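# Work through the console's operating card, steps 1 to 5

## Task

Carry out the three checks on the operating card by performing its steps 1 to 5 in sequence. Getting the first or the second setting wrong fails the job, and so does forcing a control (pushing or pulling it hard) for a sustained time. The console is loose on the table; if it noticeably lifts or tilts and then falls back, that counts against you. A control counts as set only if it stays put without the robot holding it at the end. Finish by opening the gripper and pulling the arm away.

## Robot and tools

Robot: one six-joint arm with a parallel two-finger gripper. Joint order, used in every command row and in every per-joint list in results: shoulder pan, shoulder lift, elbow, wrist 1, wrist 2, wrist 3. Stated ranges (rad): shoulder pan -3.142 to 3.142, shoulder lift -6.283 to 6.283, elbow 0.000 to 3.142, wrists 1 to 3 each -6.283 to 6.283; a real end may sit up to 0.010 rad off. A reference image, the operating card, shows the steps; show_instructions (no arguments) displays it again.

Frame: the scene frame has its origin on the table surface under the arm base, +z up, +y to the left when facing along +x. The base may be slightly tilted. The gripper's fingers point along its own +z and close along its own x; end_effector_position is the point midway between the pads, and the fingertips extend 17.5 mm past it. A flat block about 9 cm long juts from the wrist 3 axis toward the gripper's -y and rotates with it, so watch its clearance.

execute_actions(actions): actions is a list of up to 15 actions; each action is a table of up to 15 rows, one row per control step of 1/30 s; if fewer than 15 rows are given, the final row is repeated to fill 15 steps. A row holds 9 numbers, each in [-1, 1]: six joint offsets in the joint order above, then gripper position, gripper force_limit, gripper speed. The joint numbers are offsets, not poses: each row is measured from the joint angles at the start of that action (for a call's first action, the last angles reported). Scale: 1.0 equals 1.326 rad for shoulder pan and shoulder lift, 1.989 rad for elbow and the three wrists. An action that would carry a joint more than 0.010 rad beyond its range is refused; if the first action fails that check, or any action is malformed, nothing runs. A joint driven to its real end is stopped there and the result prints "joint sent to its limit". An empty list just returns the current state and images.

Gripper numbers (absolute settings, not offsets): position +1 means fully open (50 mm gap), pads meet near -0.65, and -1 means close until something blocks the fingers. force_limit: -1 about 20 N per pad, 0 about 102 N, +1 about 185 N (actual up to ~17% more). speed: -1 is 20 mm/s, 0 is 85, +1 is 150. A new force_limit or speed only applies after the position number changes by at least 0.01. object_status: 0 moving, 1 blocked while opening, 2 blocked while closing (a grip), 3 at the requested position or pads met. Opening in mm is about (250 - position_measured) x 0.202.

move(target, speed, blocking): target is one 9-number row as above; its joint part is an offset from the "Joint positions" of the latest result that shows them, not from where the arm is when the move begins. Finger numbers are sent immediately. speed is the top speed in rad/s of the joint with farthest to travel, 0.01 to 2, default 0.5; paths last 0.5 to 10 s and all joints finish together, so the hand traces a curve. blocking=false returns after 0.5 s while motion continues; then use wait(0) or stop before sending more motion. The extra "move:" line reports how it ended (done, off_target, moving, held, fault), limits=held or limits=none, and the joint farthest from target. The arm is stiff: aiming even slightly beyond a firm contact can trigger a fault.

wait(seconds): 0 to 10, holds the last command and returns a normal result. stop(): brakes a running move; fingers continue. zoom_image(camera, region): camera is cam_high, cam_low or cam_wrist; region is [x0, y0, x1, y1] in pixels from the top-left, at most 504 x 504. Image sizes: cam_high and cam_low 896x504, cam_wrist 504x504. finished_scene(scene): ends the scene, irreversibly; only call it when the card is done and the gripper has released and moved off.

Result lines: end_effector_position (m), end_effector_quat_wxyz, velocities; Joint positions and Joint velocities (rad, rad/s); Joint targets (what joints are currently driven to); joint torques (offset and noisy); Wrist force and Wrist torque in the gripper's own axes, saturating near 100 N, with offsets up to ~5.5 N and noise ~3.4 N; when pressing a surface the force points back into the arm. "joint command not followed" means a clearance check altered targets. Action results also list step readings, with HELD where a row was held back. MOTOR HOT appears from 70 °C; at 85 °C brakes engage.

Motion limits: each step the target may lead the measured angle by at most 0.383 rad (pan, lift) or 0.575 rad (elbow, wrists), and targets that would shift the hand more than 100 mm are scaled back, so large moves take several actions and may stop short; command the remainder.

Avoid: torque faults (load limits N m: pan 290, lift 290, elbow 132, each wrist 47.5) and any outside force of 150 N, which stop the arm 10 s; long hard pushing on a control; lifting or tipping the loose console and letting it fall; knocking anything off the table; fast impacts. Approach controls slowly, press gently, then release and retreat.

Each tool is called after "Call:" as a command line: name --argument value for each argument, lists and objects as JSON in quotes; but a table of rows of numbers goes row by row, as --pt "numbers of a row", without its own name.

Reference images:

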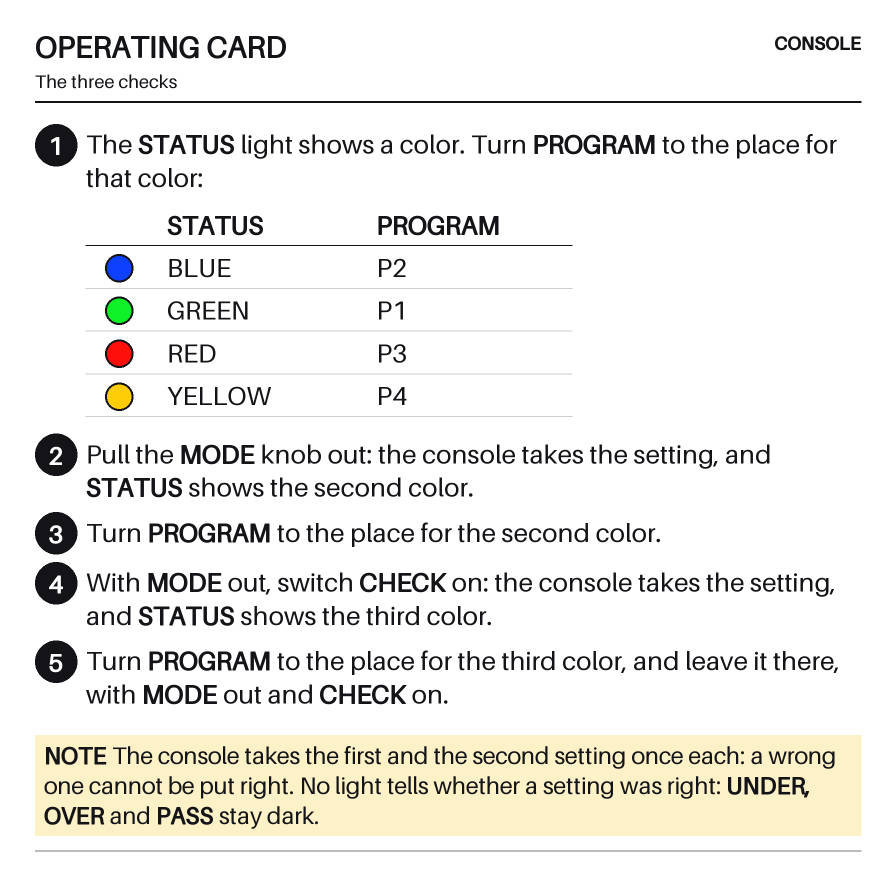

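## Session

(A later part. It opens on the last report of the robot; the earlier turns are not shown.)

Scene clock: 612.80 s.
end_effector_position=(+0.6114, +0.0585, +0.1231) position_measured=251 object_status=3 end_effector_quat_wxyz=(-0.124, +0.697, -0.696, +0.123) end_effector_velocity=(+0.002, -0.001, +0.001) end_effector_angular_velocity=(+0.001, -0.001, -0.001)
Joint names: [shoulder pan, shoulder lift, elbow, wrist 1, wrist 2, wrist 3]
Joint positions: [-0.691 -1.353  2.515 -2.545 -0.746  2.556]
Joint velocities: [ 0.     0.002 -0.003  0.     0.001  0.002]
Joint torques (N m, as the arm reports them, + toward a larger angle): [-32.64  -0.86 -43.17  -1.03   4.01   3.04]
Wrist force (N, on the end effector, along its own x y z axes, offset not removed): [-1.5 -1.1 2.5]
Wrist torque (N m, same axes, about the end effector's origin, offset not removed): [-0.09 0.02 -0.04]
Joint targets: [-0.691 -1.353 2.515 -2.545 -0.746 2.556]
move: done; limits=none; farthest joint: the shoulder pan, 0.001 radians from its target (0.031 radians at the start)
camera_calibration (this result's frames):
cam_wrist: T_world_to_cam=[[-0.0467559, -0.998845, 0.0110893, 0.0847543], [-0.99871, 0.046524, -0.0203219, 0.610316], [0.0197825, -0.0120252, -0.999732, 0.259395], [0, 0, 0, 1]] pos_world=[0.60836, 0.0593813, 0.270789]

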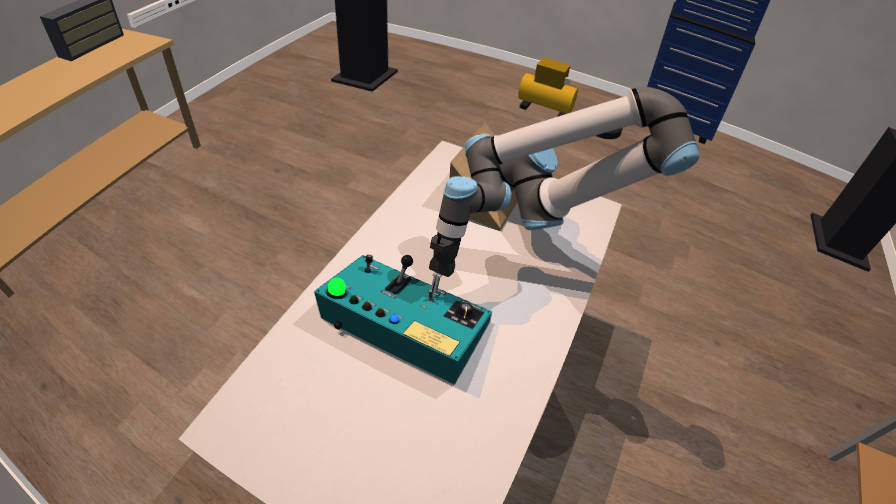

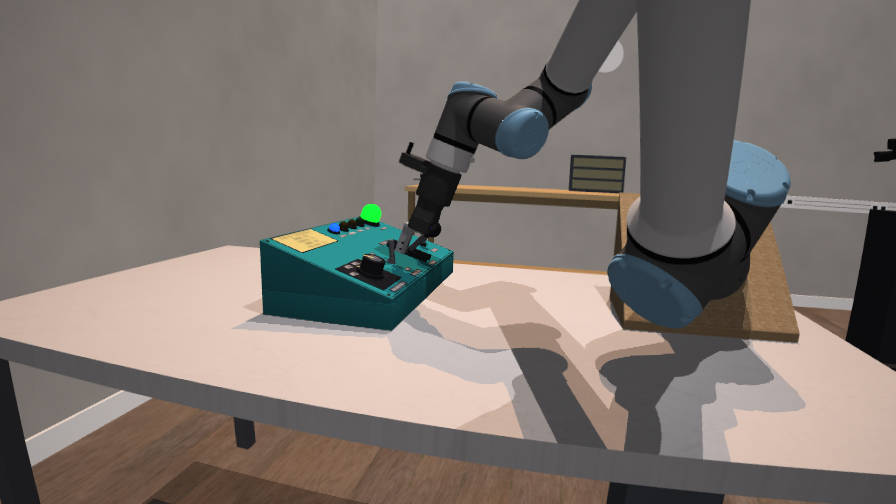

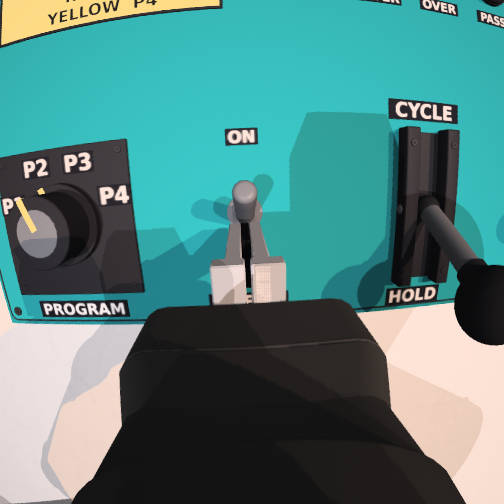

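Call:
move --target '[0.1087,-0.1685,-0.0148,0.0474,0.0075,0.3053,-0.7,-0.8,1]' --speed 0.7

Call:
move --target '[0,0,0,0,0,0,1,-0.8,1]'

Call:
move --target '[0.035,0.0532,0.0029,-0.0645,0,0.035,1,-0.8,1]' --speed 0.2

Call:
zoom_image --camera "cam_wrist" --region '[160, 140, 340, 320]'

Scene clock: 635.97 s.
end_effector_position=(+0.6172, +0.1778, +0.1447) position_measured=251 object_status=3 end_effector_quat_wxyz=(+0.145, -0.547, +0.818, -0.097) end_effector_velocity=(+0.000, +0.000, +0.001) end_effector_angular_velocity=(-0.001, -0.001, -0.003)
Joint names: [shoulder pan, shoulder lift, elbow, wrist 1, wrist 2, wrist 3]
Joint positions: [-0.547 -1.577  2.486 -2.451 -0.731  3.163]
Joint velocities: [ 0.    -0.002 -0.    -0.001 -0.001  0.005]
Joint torques (N m, as the arm reports them, + toward a larger angle): [-21.52 -14.6  -43.74  -0.7    3.82   3.5 ]
Wrist force (N, on the end effector, along its own x y z axes, offset not removed): [-4.5 0.0 -1.4]
Wrist torque (N m, same axes, about the end effector's origin, offset not removed): [-0.09 0.63 -0.01]
Joint targets: [-0.547 -1.577 2.486 -2.451 -0.731 3.163]
move: done; limits=none; farthest joint: the shoulder pan, 0.001 radians from its target (0.144 radians at the start)
camera_calibration (this result's frames):
cam_wrist: T_world_to_cam=[[-0.403668, -0.907189, -0.118575, 0.426642], [-0.91409, 0.405378, 0.0104101, 0.490584], [0.0386236, 0.11259, -0.992891, 0.247603], [0, 0, 0, 1]] pos_world=[0.611096, 0.160296, 0.291325]

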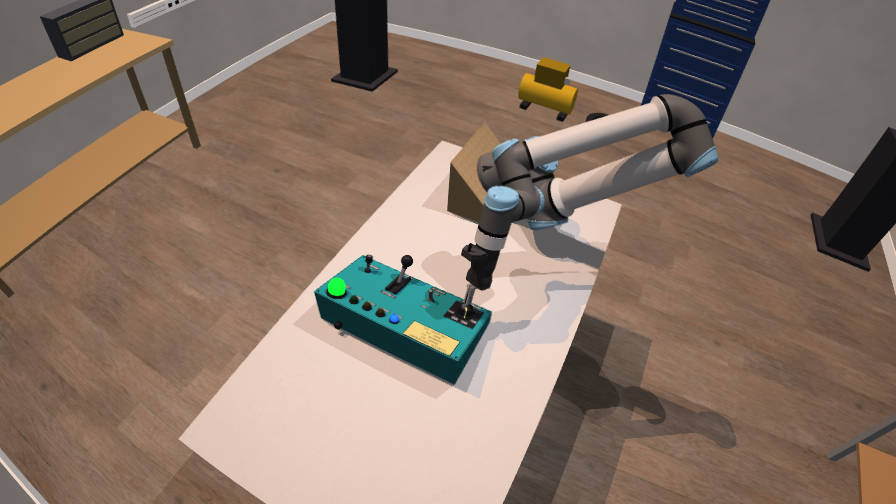

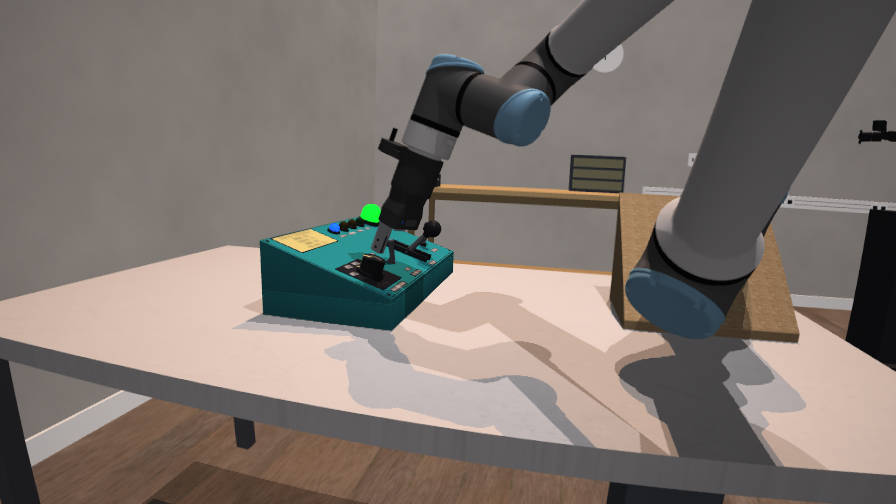

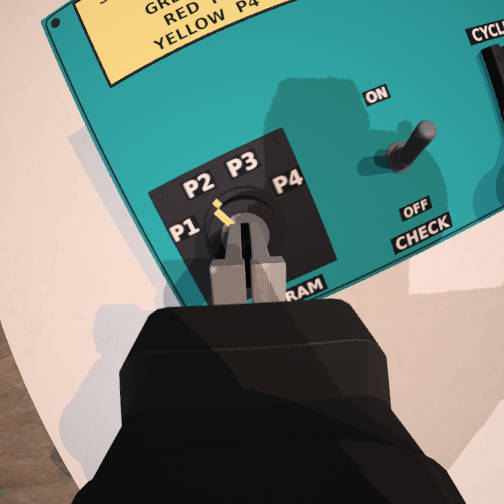

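Scene clock: 636.57 s.
end_effector_position=(+0.6172, +0.1778, +0.1447) position_measured=3 object_status=3 end_effector_quat_wxyz=(+0.145, -0.547, +0.818, -0.097) end_effector_velocity=(+0.000, +0.001, +0.001) end_effector_angular_velocity=(-0.003, -0.001, +0.002)
Joint names: [shoulder pan, shoulder lift, elbow, wrist 1, wrist 2, wrist 3]
Joint positions: [-0.547 -1.577  2.486 -2.451 -0.731  3.163]
Joint velocities: [ 0.001 -0.002 -0.001  0.    -0.002 -0.001]
Joint torques (N m, as the arm reports them, + toward a larger angle): [-31.29  -9.88 -42.82  -1.31   3.62  -1.32]
Wrist force (N, on the end effector, along its own x y z axes, offset not removed): [-1.6 -2.1 0.8]
Wrist torque (N m, same axes, about the end effector's origin, offset not removed): [-0.26 0.14 -0.05]
Joint targets: [-0.547 -1.577 2.486 -2.451 -0.731 3.163]
move: done; limits=none; farthest joint: the shoulder pan, 0.000 radians from its target (0.000 radians at the start)
camera_calibration (this result's frames):
cam_wrist: T_world_to_cam=[[-0.403662, -0.907192, -0.118575, 0.426662], [-0.914093, 0.405372, 0.0104079, 0.490576], [0.0386251, 0.11259, -0.992891, 0.247604], [0, 0, 0, 1]] pos_world=[0.611095, 0.160321, 0.291329]

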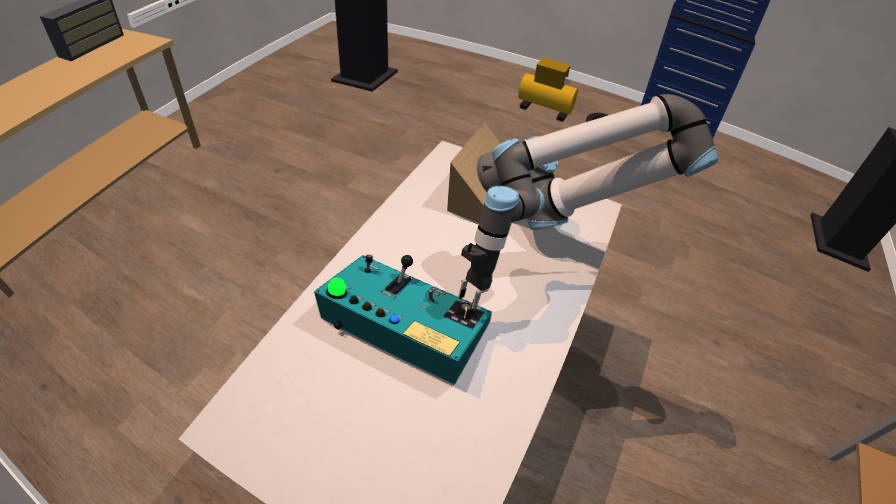

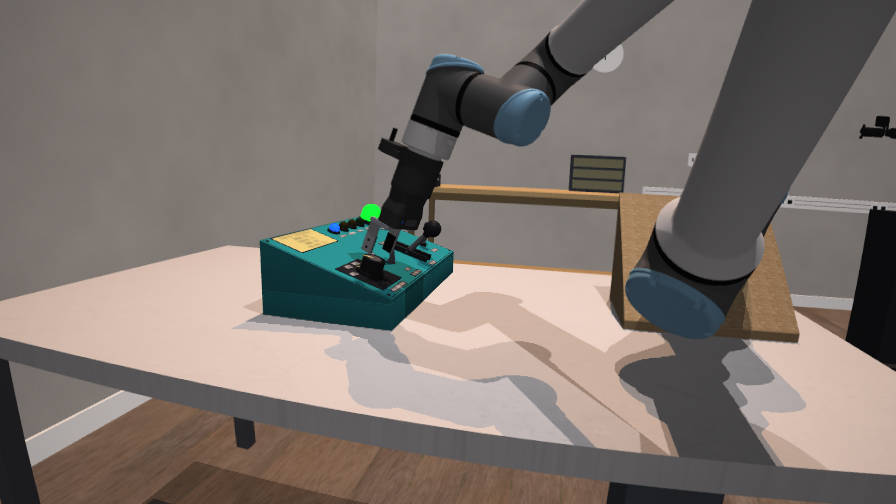

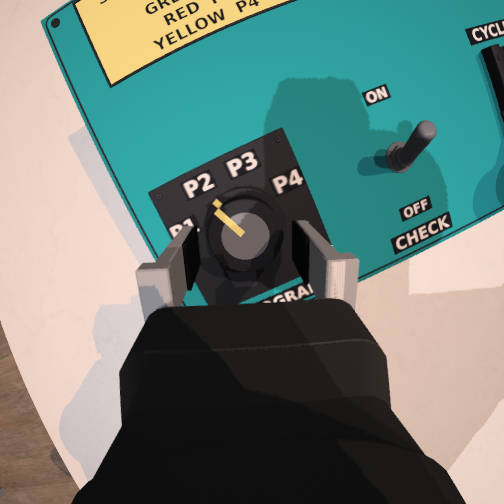

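Scene clock: 637.80 s.
end_effector_position=(+0.6272, +0.1772, +0.1166) position_measured=3 object_status=3 end_effector_quat_wxyz=(+0.145, -0.547, +0.818, -0.097) end_effector_velocity=(-0.000, -0.001, -0.001) end_effector_angular_velocity=(-0.001, +0.002, -0.002)
Joint names: [shoulder pan, shoulder lift, elbow, wrist 1, wrist 2, wrist 3]
Joint positions: [-0.501 -1.506  2.492 -2.578 -0.731  3.232]
Joint velocities: [ 0.002  0.003 -0.    -0.003 -0.002  0.003]
Joint torques (N m, as the arm reports them, + toward a larger angle): [-24.63   3.08 -26.71  -6.41   3.7    2.72]
Wrist force (N, on the end effector, along its own x y z axes, offset not removed): [-1.2 -0.6 -1.7]
Wrist torque (N m, same axes, about the end effector's origin, offset not removed): [0.00 0.11 -0.01]
Joint targets: [-0.501 -1.506 2.492 -2.579 -0.731 3.232]
move: done; limits=none; farthest joint: the shoulder pan, 0.001 radians from its target (0.047 radians at the start)
camera_calibration (this result's frames):
cam_wrist: T_world_to_cam=[[-0.403655, -0.907216, -0.118418, 0.426744], [-0.914091, 0.40538, 0.0102223, 0.500208], [0.0387304, 0.112371, -0.992911, 0.219309], [0, 0, 0, 1]] pos_world=[0.620999, 0.15973, 0.263175]

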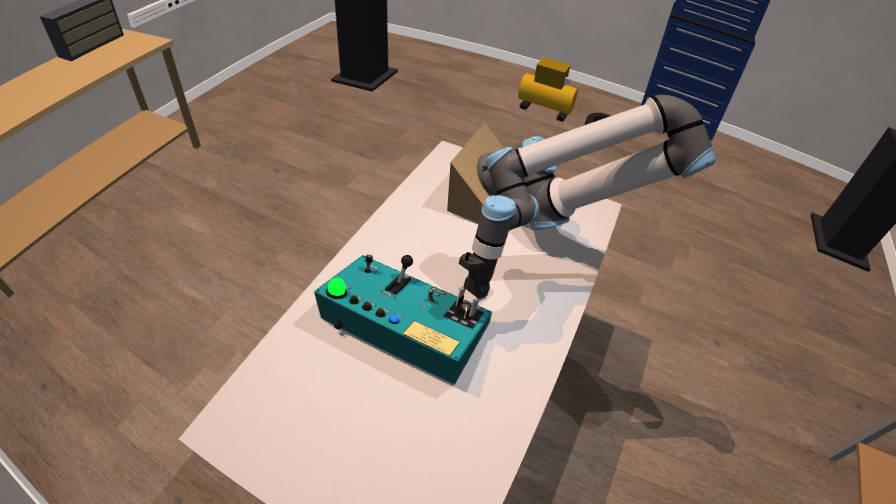

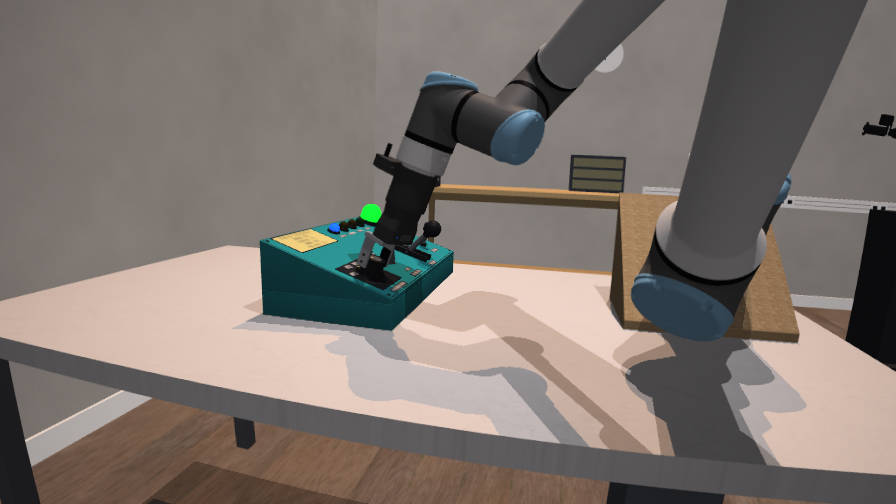

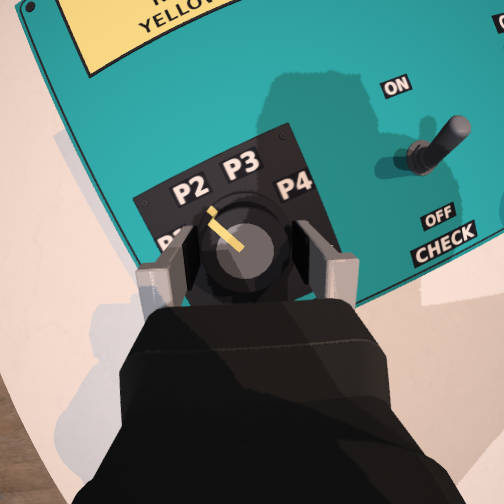

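Region (160, 140, 340, 320) of cam_wrist's 504x504 image, scaled by 2.800, with more detail than that image has.

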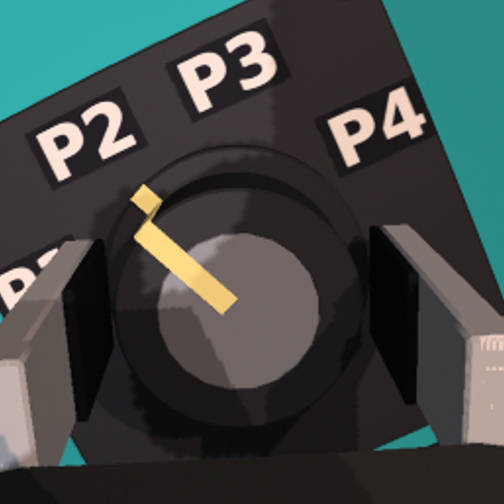

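Shift 0.35 mm in +y while closing slowly, then turn.

Call:
move --target '[0.00037,-0.00033,-0.0001,0,0,0.0003,-1,-0.8,-1]'

Call:
move --target '[-0.00985,0.00765,0.0026,-0.0003,0,-0.2075,-1,-0.8,-1]' --speed 0.7

Call:
move --target '[-0.00865,0.0109,-0.001,0.0002,0,-0.2062,-1,-0.8,-1]' --speed 0.7

Call:
move --target '[0,0,0,0,0,0,1,-0.8,0]'

Call:
move --target '[-0.1,-0.15,-0.012,0.18,-0.004,-0.1,1,-0.8,0]' --speed 0.5

Scene clock: 650.93 s.
end_effector_position=(+0.6272, +0.1775, +0.1166) position_measured=36 object_status=2 end_effector_quat_wxyz=(+0.145, -0.548, +0.818, -0.097) end_effector_velocity=(-0.000, -0.000, -0.000) end_effector_angular_velocity=(-0.001, +0.001, +0.000)
Joint names: [shoulder pan, shoulder lift, elbow, wrist 1, wrist 2, wrist 3]
Joint positions: [-0.501 -1.507  2.492 -2.579 -0.731  3.233]
Joint velocities: [ 0.    -0.001  0.     0.002 -0.002 -0.001]
Joint torques (N m, as the arm reports them, + toward a larger angle): [-24.14 -25.61 -40.84  -0.05  -3.92   3.22]
Wrist force (N, on the end effector, along its own x y z axes, offset not removed): [-3.0 -3.5 12.8]
Wrist torque (N m, same axes, about the end effector's origin, offset not removed): [0.38 0.17 0.06]
Joint targets: [-0.501 -1.507 2.491 -2.578 -0.731 3.233]
move: done; limits=none; farthest joint: the wrist 1, 0.001 radians from its target (0.001 radians at the start)
camera_calibration (this result's frames):
cam_wrist: T_world_to_cam=[[-0.403461, -0.907283, -0.118557, 0.427018], [-0.914174, 0.405193, 0.010199, 0.500214], [0.0387851, 0.112497, -0.992895, 0.219211], [0, 0, 0, 1]] pos_world=[0.621065, 0.160083, 0.263178]

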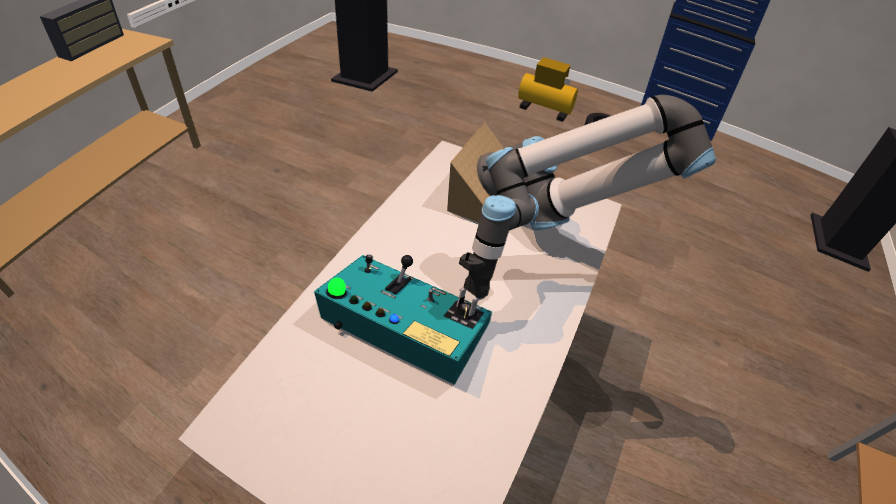

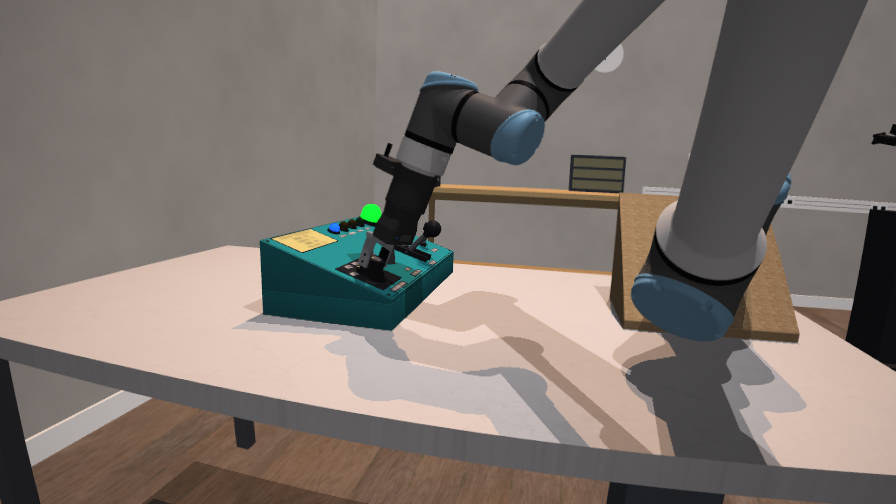

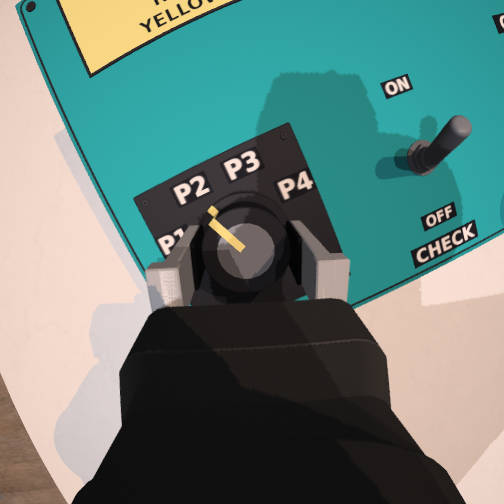

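Scene clock: 652.33 s.
end_effector_position=(+0.6273, +0.1778, +0.1165) position_measured=36 object_status=2 end_effector_quat_wxyz=(-0.123, +0.697, -0.696, +0.124) end_effector_velocity=(-0.000, -0.000, +0.000) end_effector_angular_velocity=(-0.002, +0.000, +0.002)
Joint names: [shoulder pan, shoulder lift, elbow, wrist 1, wrist 2, wrist 3]
Joint positions: [-0.514 -1.497  2.497 -2.579 -0.731  2.82 ]
Joint velocities: [-0.    -0.001  0.001  0.    -0.002 -0.003]
Joint torques (N m, as the arm reports them, + toward a larger angle): [-47.97   3.59 -23.27  -5.81   2.28  -1.14]
Wrist force (N, on the end effector, along its own x y z axes, offset not removed): [-3.4 -2.2 1.1]
Wrist torque (N m, same axes, about the end effector's origin, offset not removed): [0.38 -0.61 0.06]
Joint targets: [-0.514 -1.497 2.497 -2.579 -0.731 2.820]
move: done; limits=none; farthest joint: the shoulder pan, 0.000 radians from its target (0.013 radians at the start)
camera_calibration (this result's frames):
cam_wrist: T_world_to_cam=[[-0.0475789, -0.998795, 0.012018, 0.205123], [-0.998668, 0.0473254, -0.0205628, 0.620349], [0.0199693, -0.0129804, -0.999716, 0.254046], [0, 0, 0, 1]] pos_world=[0.624209, 0.178815, 0.264265]

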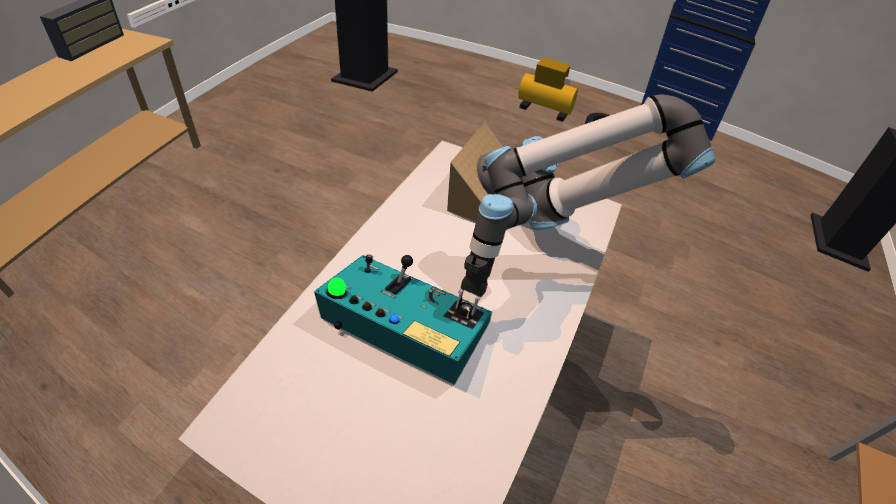

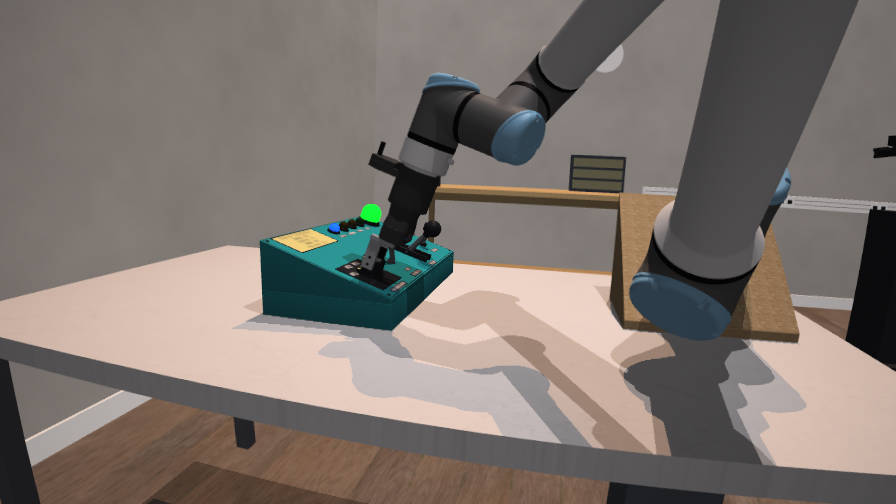

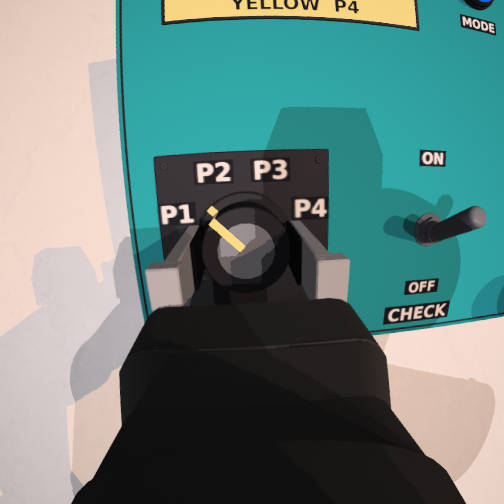

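Scene clock: 653.73 s.
end_effector_position=(+0.6273, +0.1781, +0.1165) position_measured=36 object_status=2 end_effector_quat_wxyz=(-0.097, +0.819, -0.547, +0.145) end_effector_velocity=(-0.001, -0.000, -0.001) end_effector_angular_velocity=(-0.001, +0.001, +0.003)
Joint names: [shoulder pan, shoulder lift, elbow, wrist 1, wrist 2, wrist 3]
Joint positions: [-0.525 -1.482  2.495 -2.579 -0.731  2.411]
Joint velocities: [ 0.     0.     0.001  0.001 -0.    -0.004]
Joint torques (N m, as the arm reports them, + toward a larger angle): [-49.36   4.35 -39.1   -0.58  -0.11  -1.68]
Wrist force (N, on the end effector, along its own x y z axes, offset not removed): [-3.0 -5.0 1.7]
Wrist torque (N m, same axes, about the end effector's origin, offset not removed): [-0.21 -0.73 0.02]
Joint targets: [-0.525 -1.482 2.495 -2.579 -0.731 2.410]
move: done; limits=none; farthest joint: the wrist 3, 0.001 radians from its target (0.410 radians at the start)
camera_calibration (this result's frames):
cam_wrist: T_world_to_cam=[[0.314061, -0.938358, 0.144395, -0.0476173], [-0.948205, -0.317654, -0.00192871, 0.651513], [0.0476774, -0.13631, -0.989518, 0.257453], [0, 0, 0, 1]] pos_world=[0.620447, 0.197367, 0.262887]

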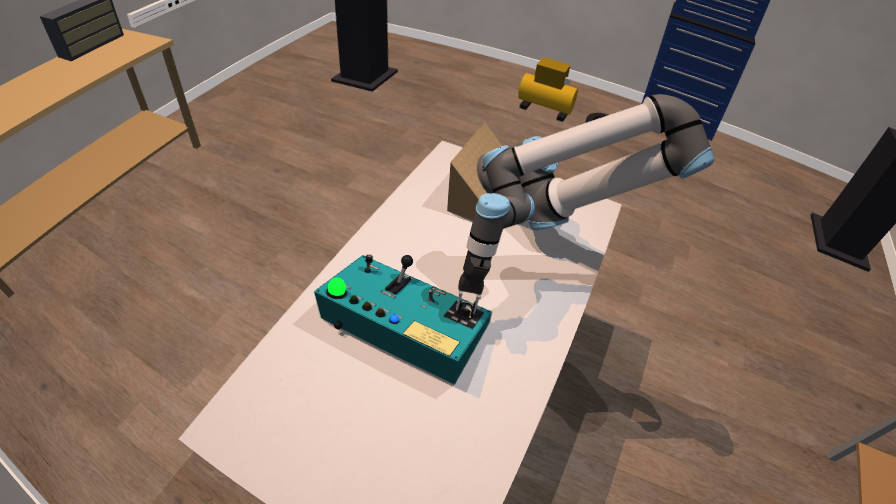

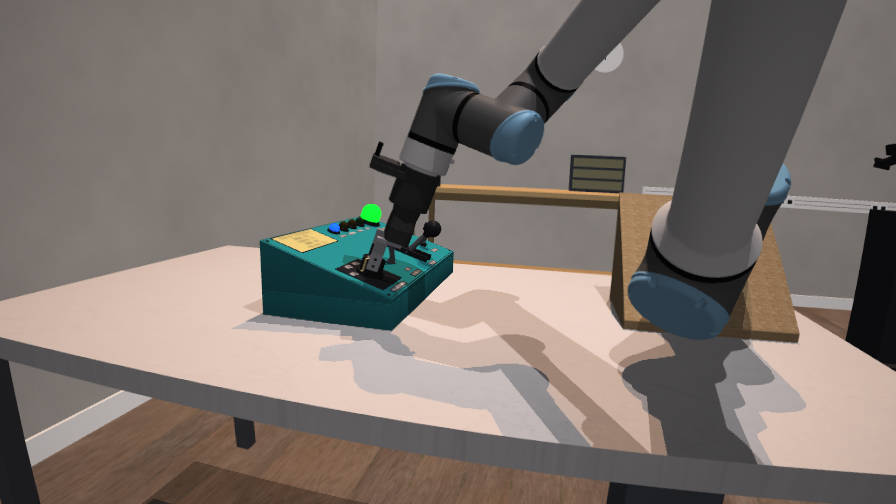

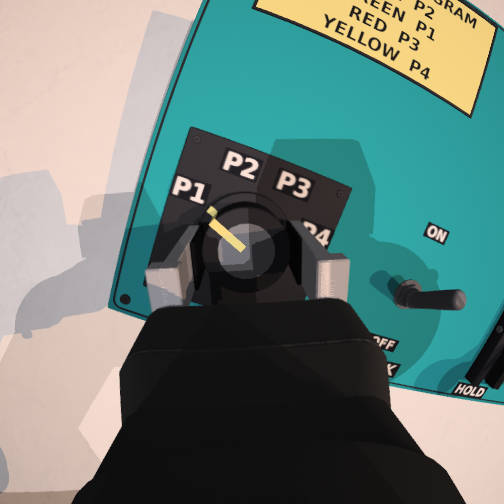

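Scene clock: 654.23 s.
end_effector_position=(+0.6273, +0.1781, +0.1165) position_measured=3 object_status=3 end_effector_quat_wxyz=(-0.097, +0.819, -0.547, +0.145) end_effector_velocity=(-0.000, +0.001, -0.000) end_effector_angular_velocity=(-0.001, +0.000, +0.000)
Joint names: [shoulder pan, shoulder lift, elbow, wrist 1, wrist 2, wrist 3]
Joint positions: [-0.525 -1.482  2.495 -2.579 -0.731  2.411]
Joint velocities: [ 0.001 -0.001  0.    -0.    -0.     0.001]
Joint torques (N m, as the arm reports them, + toward a larger angle): [-47.88   3.22 -38.7   -1.07  -0.47   2.85]
Wrist force (N, on the end effector, along its own x y z axes, offset not removed): [-0.5 -1.6 5.6]
Wrist torque (N m, same axes, about the end effector's origin, offset not removed): [-0.07 -0.18 0.05]
Joint targets: [-0.525 -1.482 2.495 -2.579 -0.731 2.411]
move: done; limits=none; farthest joint: the shoulder pan, 0.000 radians from its target (0.000 radians at the start)
camera_calibration (this result's frames):
cam_wrist: T_world_to_cam=[[0.314122, -0.938335, 0.14441, -0.0476621], [-0.948185, -0.317714, -0.00191274, 0.651505], [0.0476757, -0.136326, -0.989516, 0.257454], [0, 0, 0, 1]] pos_world=[0.620445, 0.197367, 0.262884]

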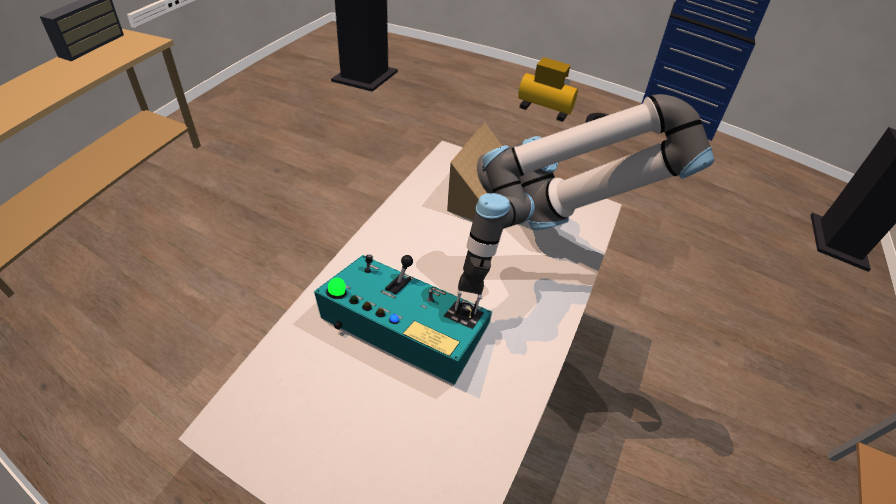

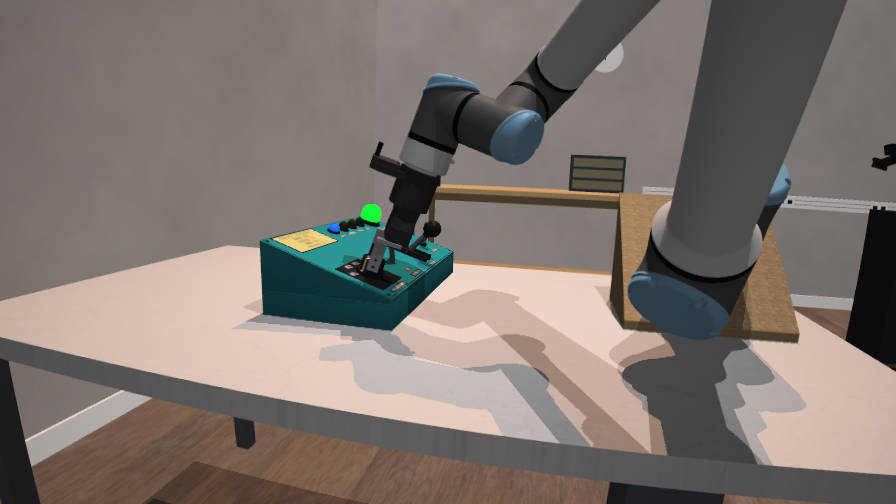

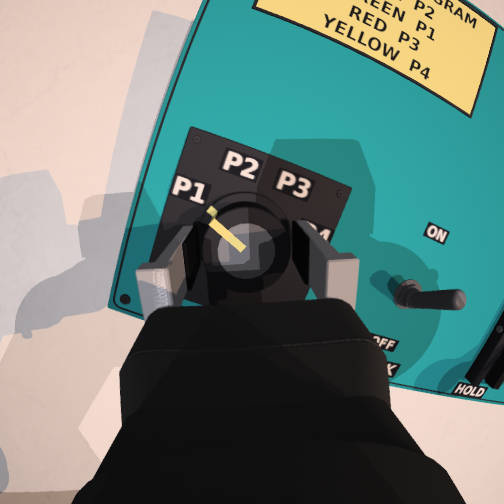

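Scene clock: 655.70 s.
end_effector_position=(+0.5970, +0.1837, +0.1979) position_measured=3 object_status=3 end_effector_quat_wxyz=(-0.097, +0.821, -0.542, +0.149) end_effector_velocity=(+0.001, +0.001, +0.002) end_effector_angular_velocity=(-0.001, -0.003, +0.002)
Joint names: [shoulder pan, shoulder lift, elbow, wrist 1, wrist 2, wrist 3]
Joint positions: [-0.658 -1.681  2.471 -2.221 -0.739  2.212]
Joint velocities: [-0.001 -0.003 -0.002  0.003  0.001 -0.002]
Joint torques (N m, as the arm reports them, + toward a larger angle): [-46.7   -9.44 -47.84  -0.63  -3.45  -1.06]
Wrist force (N, on the end effector, along its own x y z axes, offset not removed): [-4.5 -1.3 1.0]
Wrist torque (N m, same axes, about the end effector's origin, offset not removed): [-0.06 0.58 0.06]
Joint targets: [-0.658 -1.681 2.471 -2.221 -0.739 2.212]
move: done; limits=none; farthest joint: the shoulder pan, 0.000 radians from its target (0.132 radians at the start)
camera_calibration (this result's frames):
cam_wrist: T_world_to_cam=[[0.321188, -0.934814, 0.15153, -0.0509501], [-0.945338, -0.326008, -0.00742851, 0.625615], [0.0563441, -0.140861, -0.988425, 0.33561], [0, 0, 0, 1]] pos_world=[0.588872, 0.203601, 0.344093]

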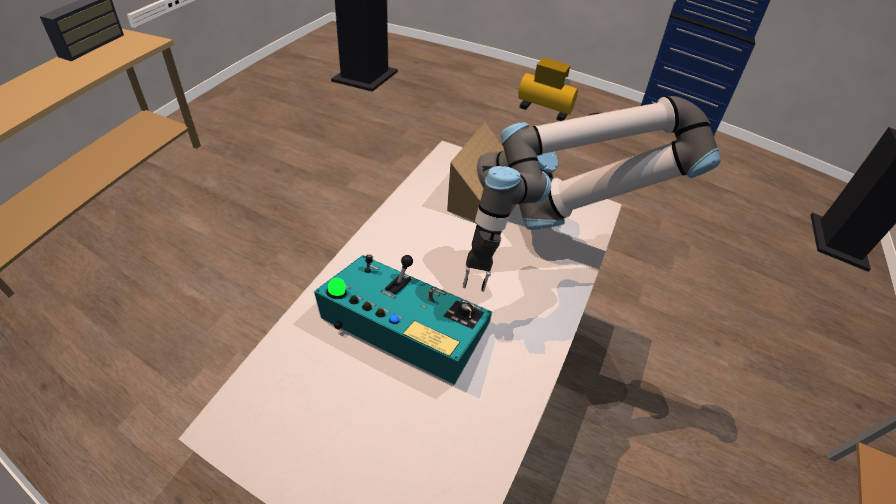

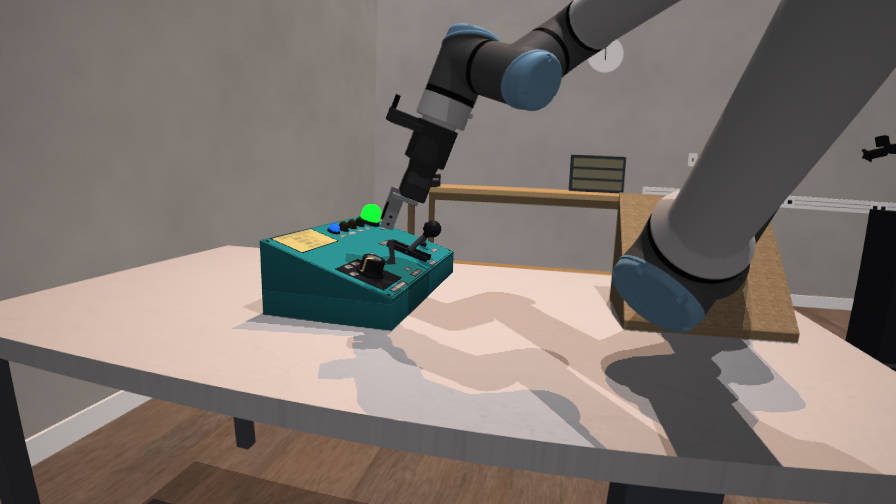

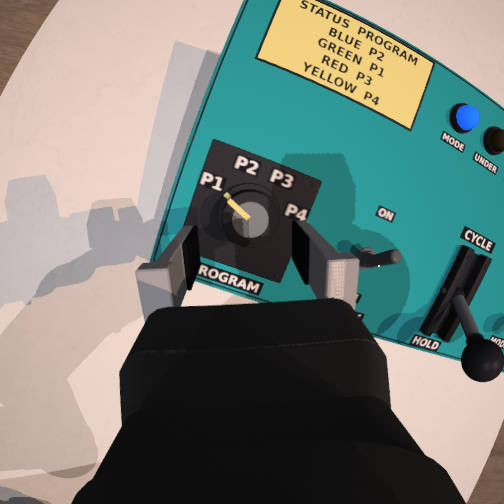

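Retreat a bit further for clearance.

Call:
move --target '[-0.12,-0.13,-0.03,0.18,-0.02,-0.05,1,-0.8,0]' --speed 0.6

Call:
finished_scene --scene 1

Scene clock: 664.03 s.
end_effector_position=(+0.5604, +0.1826, +0.2883) position_measured=3 object_status=3 end_effector_quat_wxyz=(-0.101, +0.791, -0.583, +0.157) end_effector_velocity=(-0.000, +0.000, +0.001) end_effector_angular_velocity=(-0.001, -0.001, -0.001)
Joint names: [shoulder pan, shoulder lift, elbow, wrist 1, wrist 2, wrist 3]
Joint positions: [-0.817 -1.853  2.411 -1.864 -0.779  2.113]
Joint velocities: [-0.002 -0.002 -0.     0.002 -0.    -0.001]
Joint torques (N m, as the arm reports them, + toward a larger angle): [-45.45   2.84 -51.49  -0.55  -3.17  -1.  ]
Wrist force (N, on the end effector, along its own x y z axes, offset not removed): [2.2 1.5 0.9]
Wrist torque (N m, same axes, about the end effector's origin, offset not removed): [0.39 -0.50 -0.22]
Joint targets: [-0.817 -1.853 2.411 -1.863 -0.779 2.112]
move: done; limits=none; farthest joint: the shoulder pan, 0.001 radians from its target (0.159 radians at the start)
camera_calibration (this result's frames):
cam_wrist: T_world_to_cam=[[0.223481, -0.964295, 0.142098, 0.00896769], [-0.972805, -0.229768, -0.0292849, 0.59549], [0.0608888, -0.131689, -0.989419, 0.422895], [0, 0, 0, 1]] pos_world=[0.551542, 0.201163, 0.434585]

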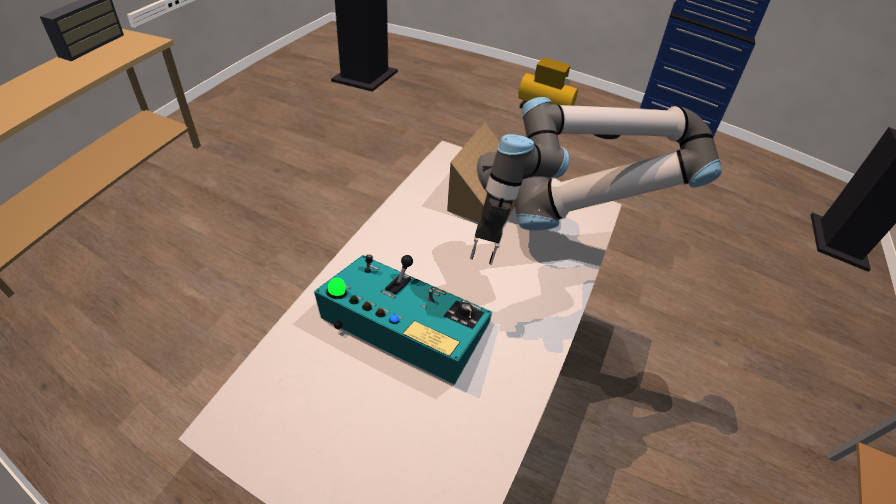

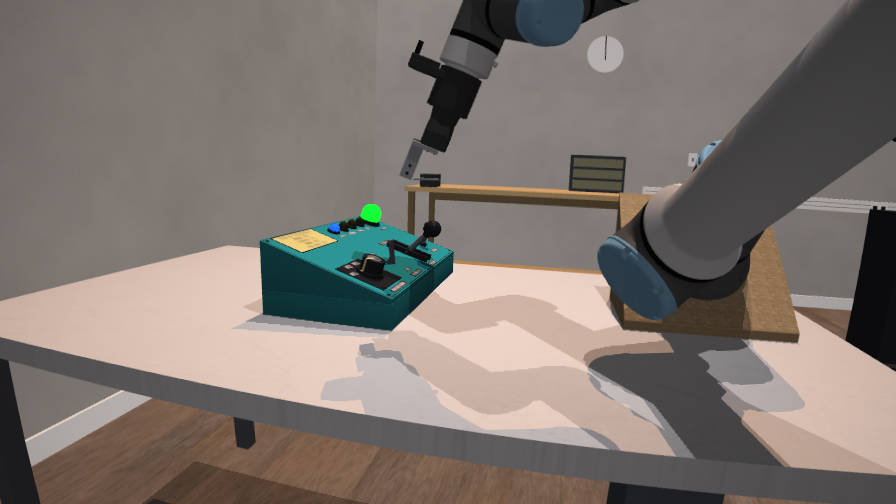

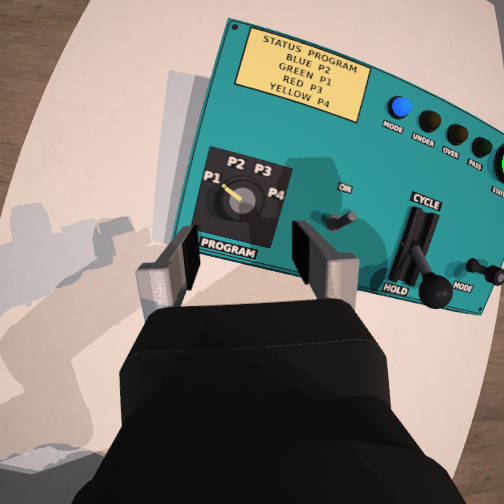

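The scene is finished: the task was done.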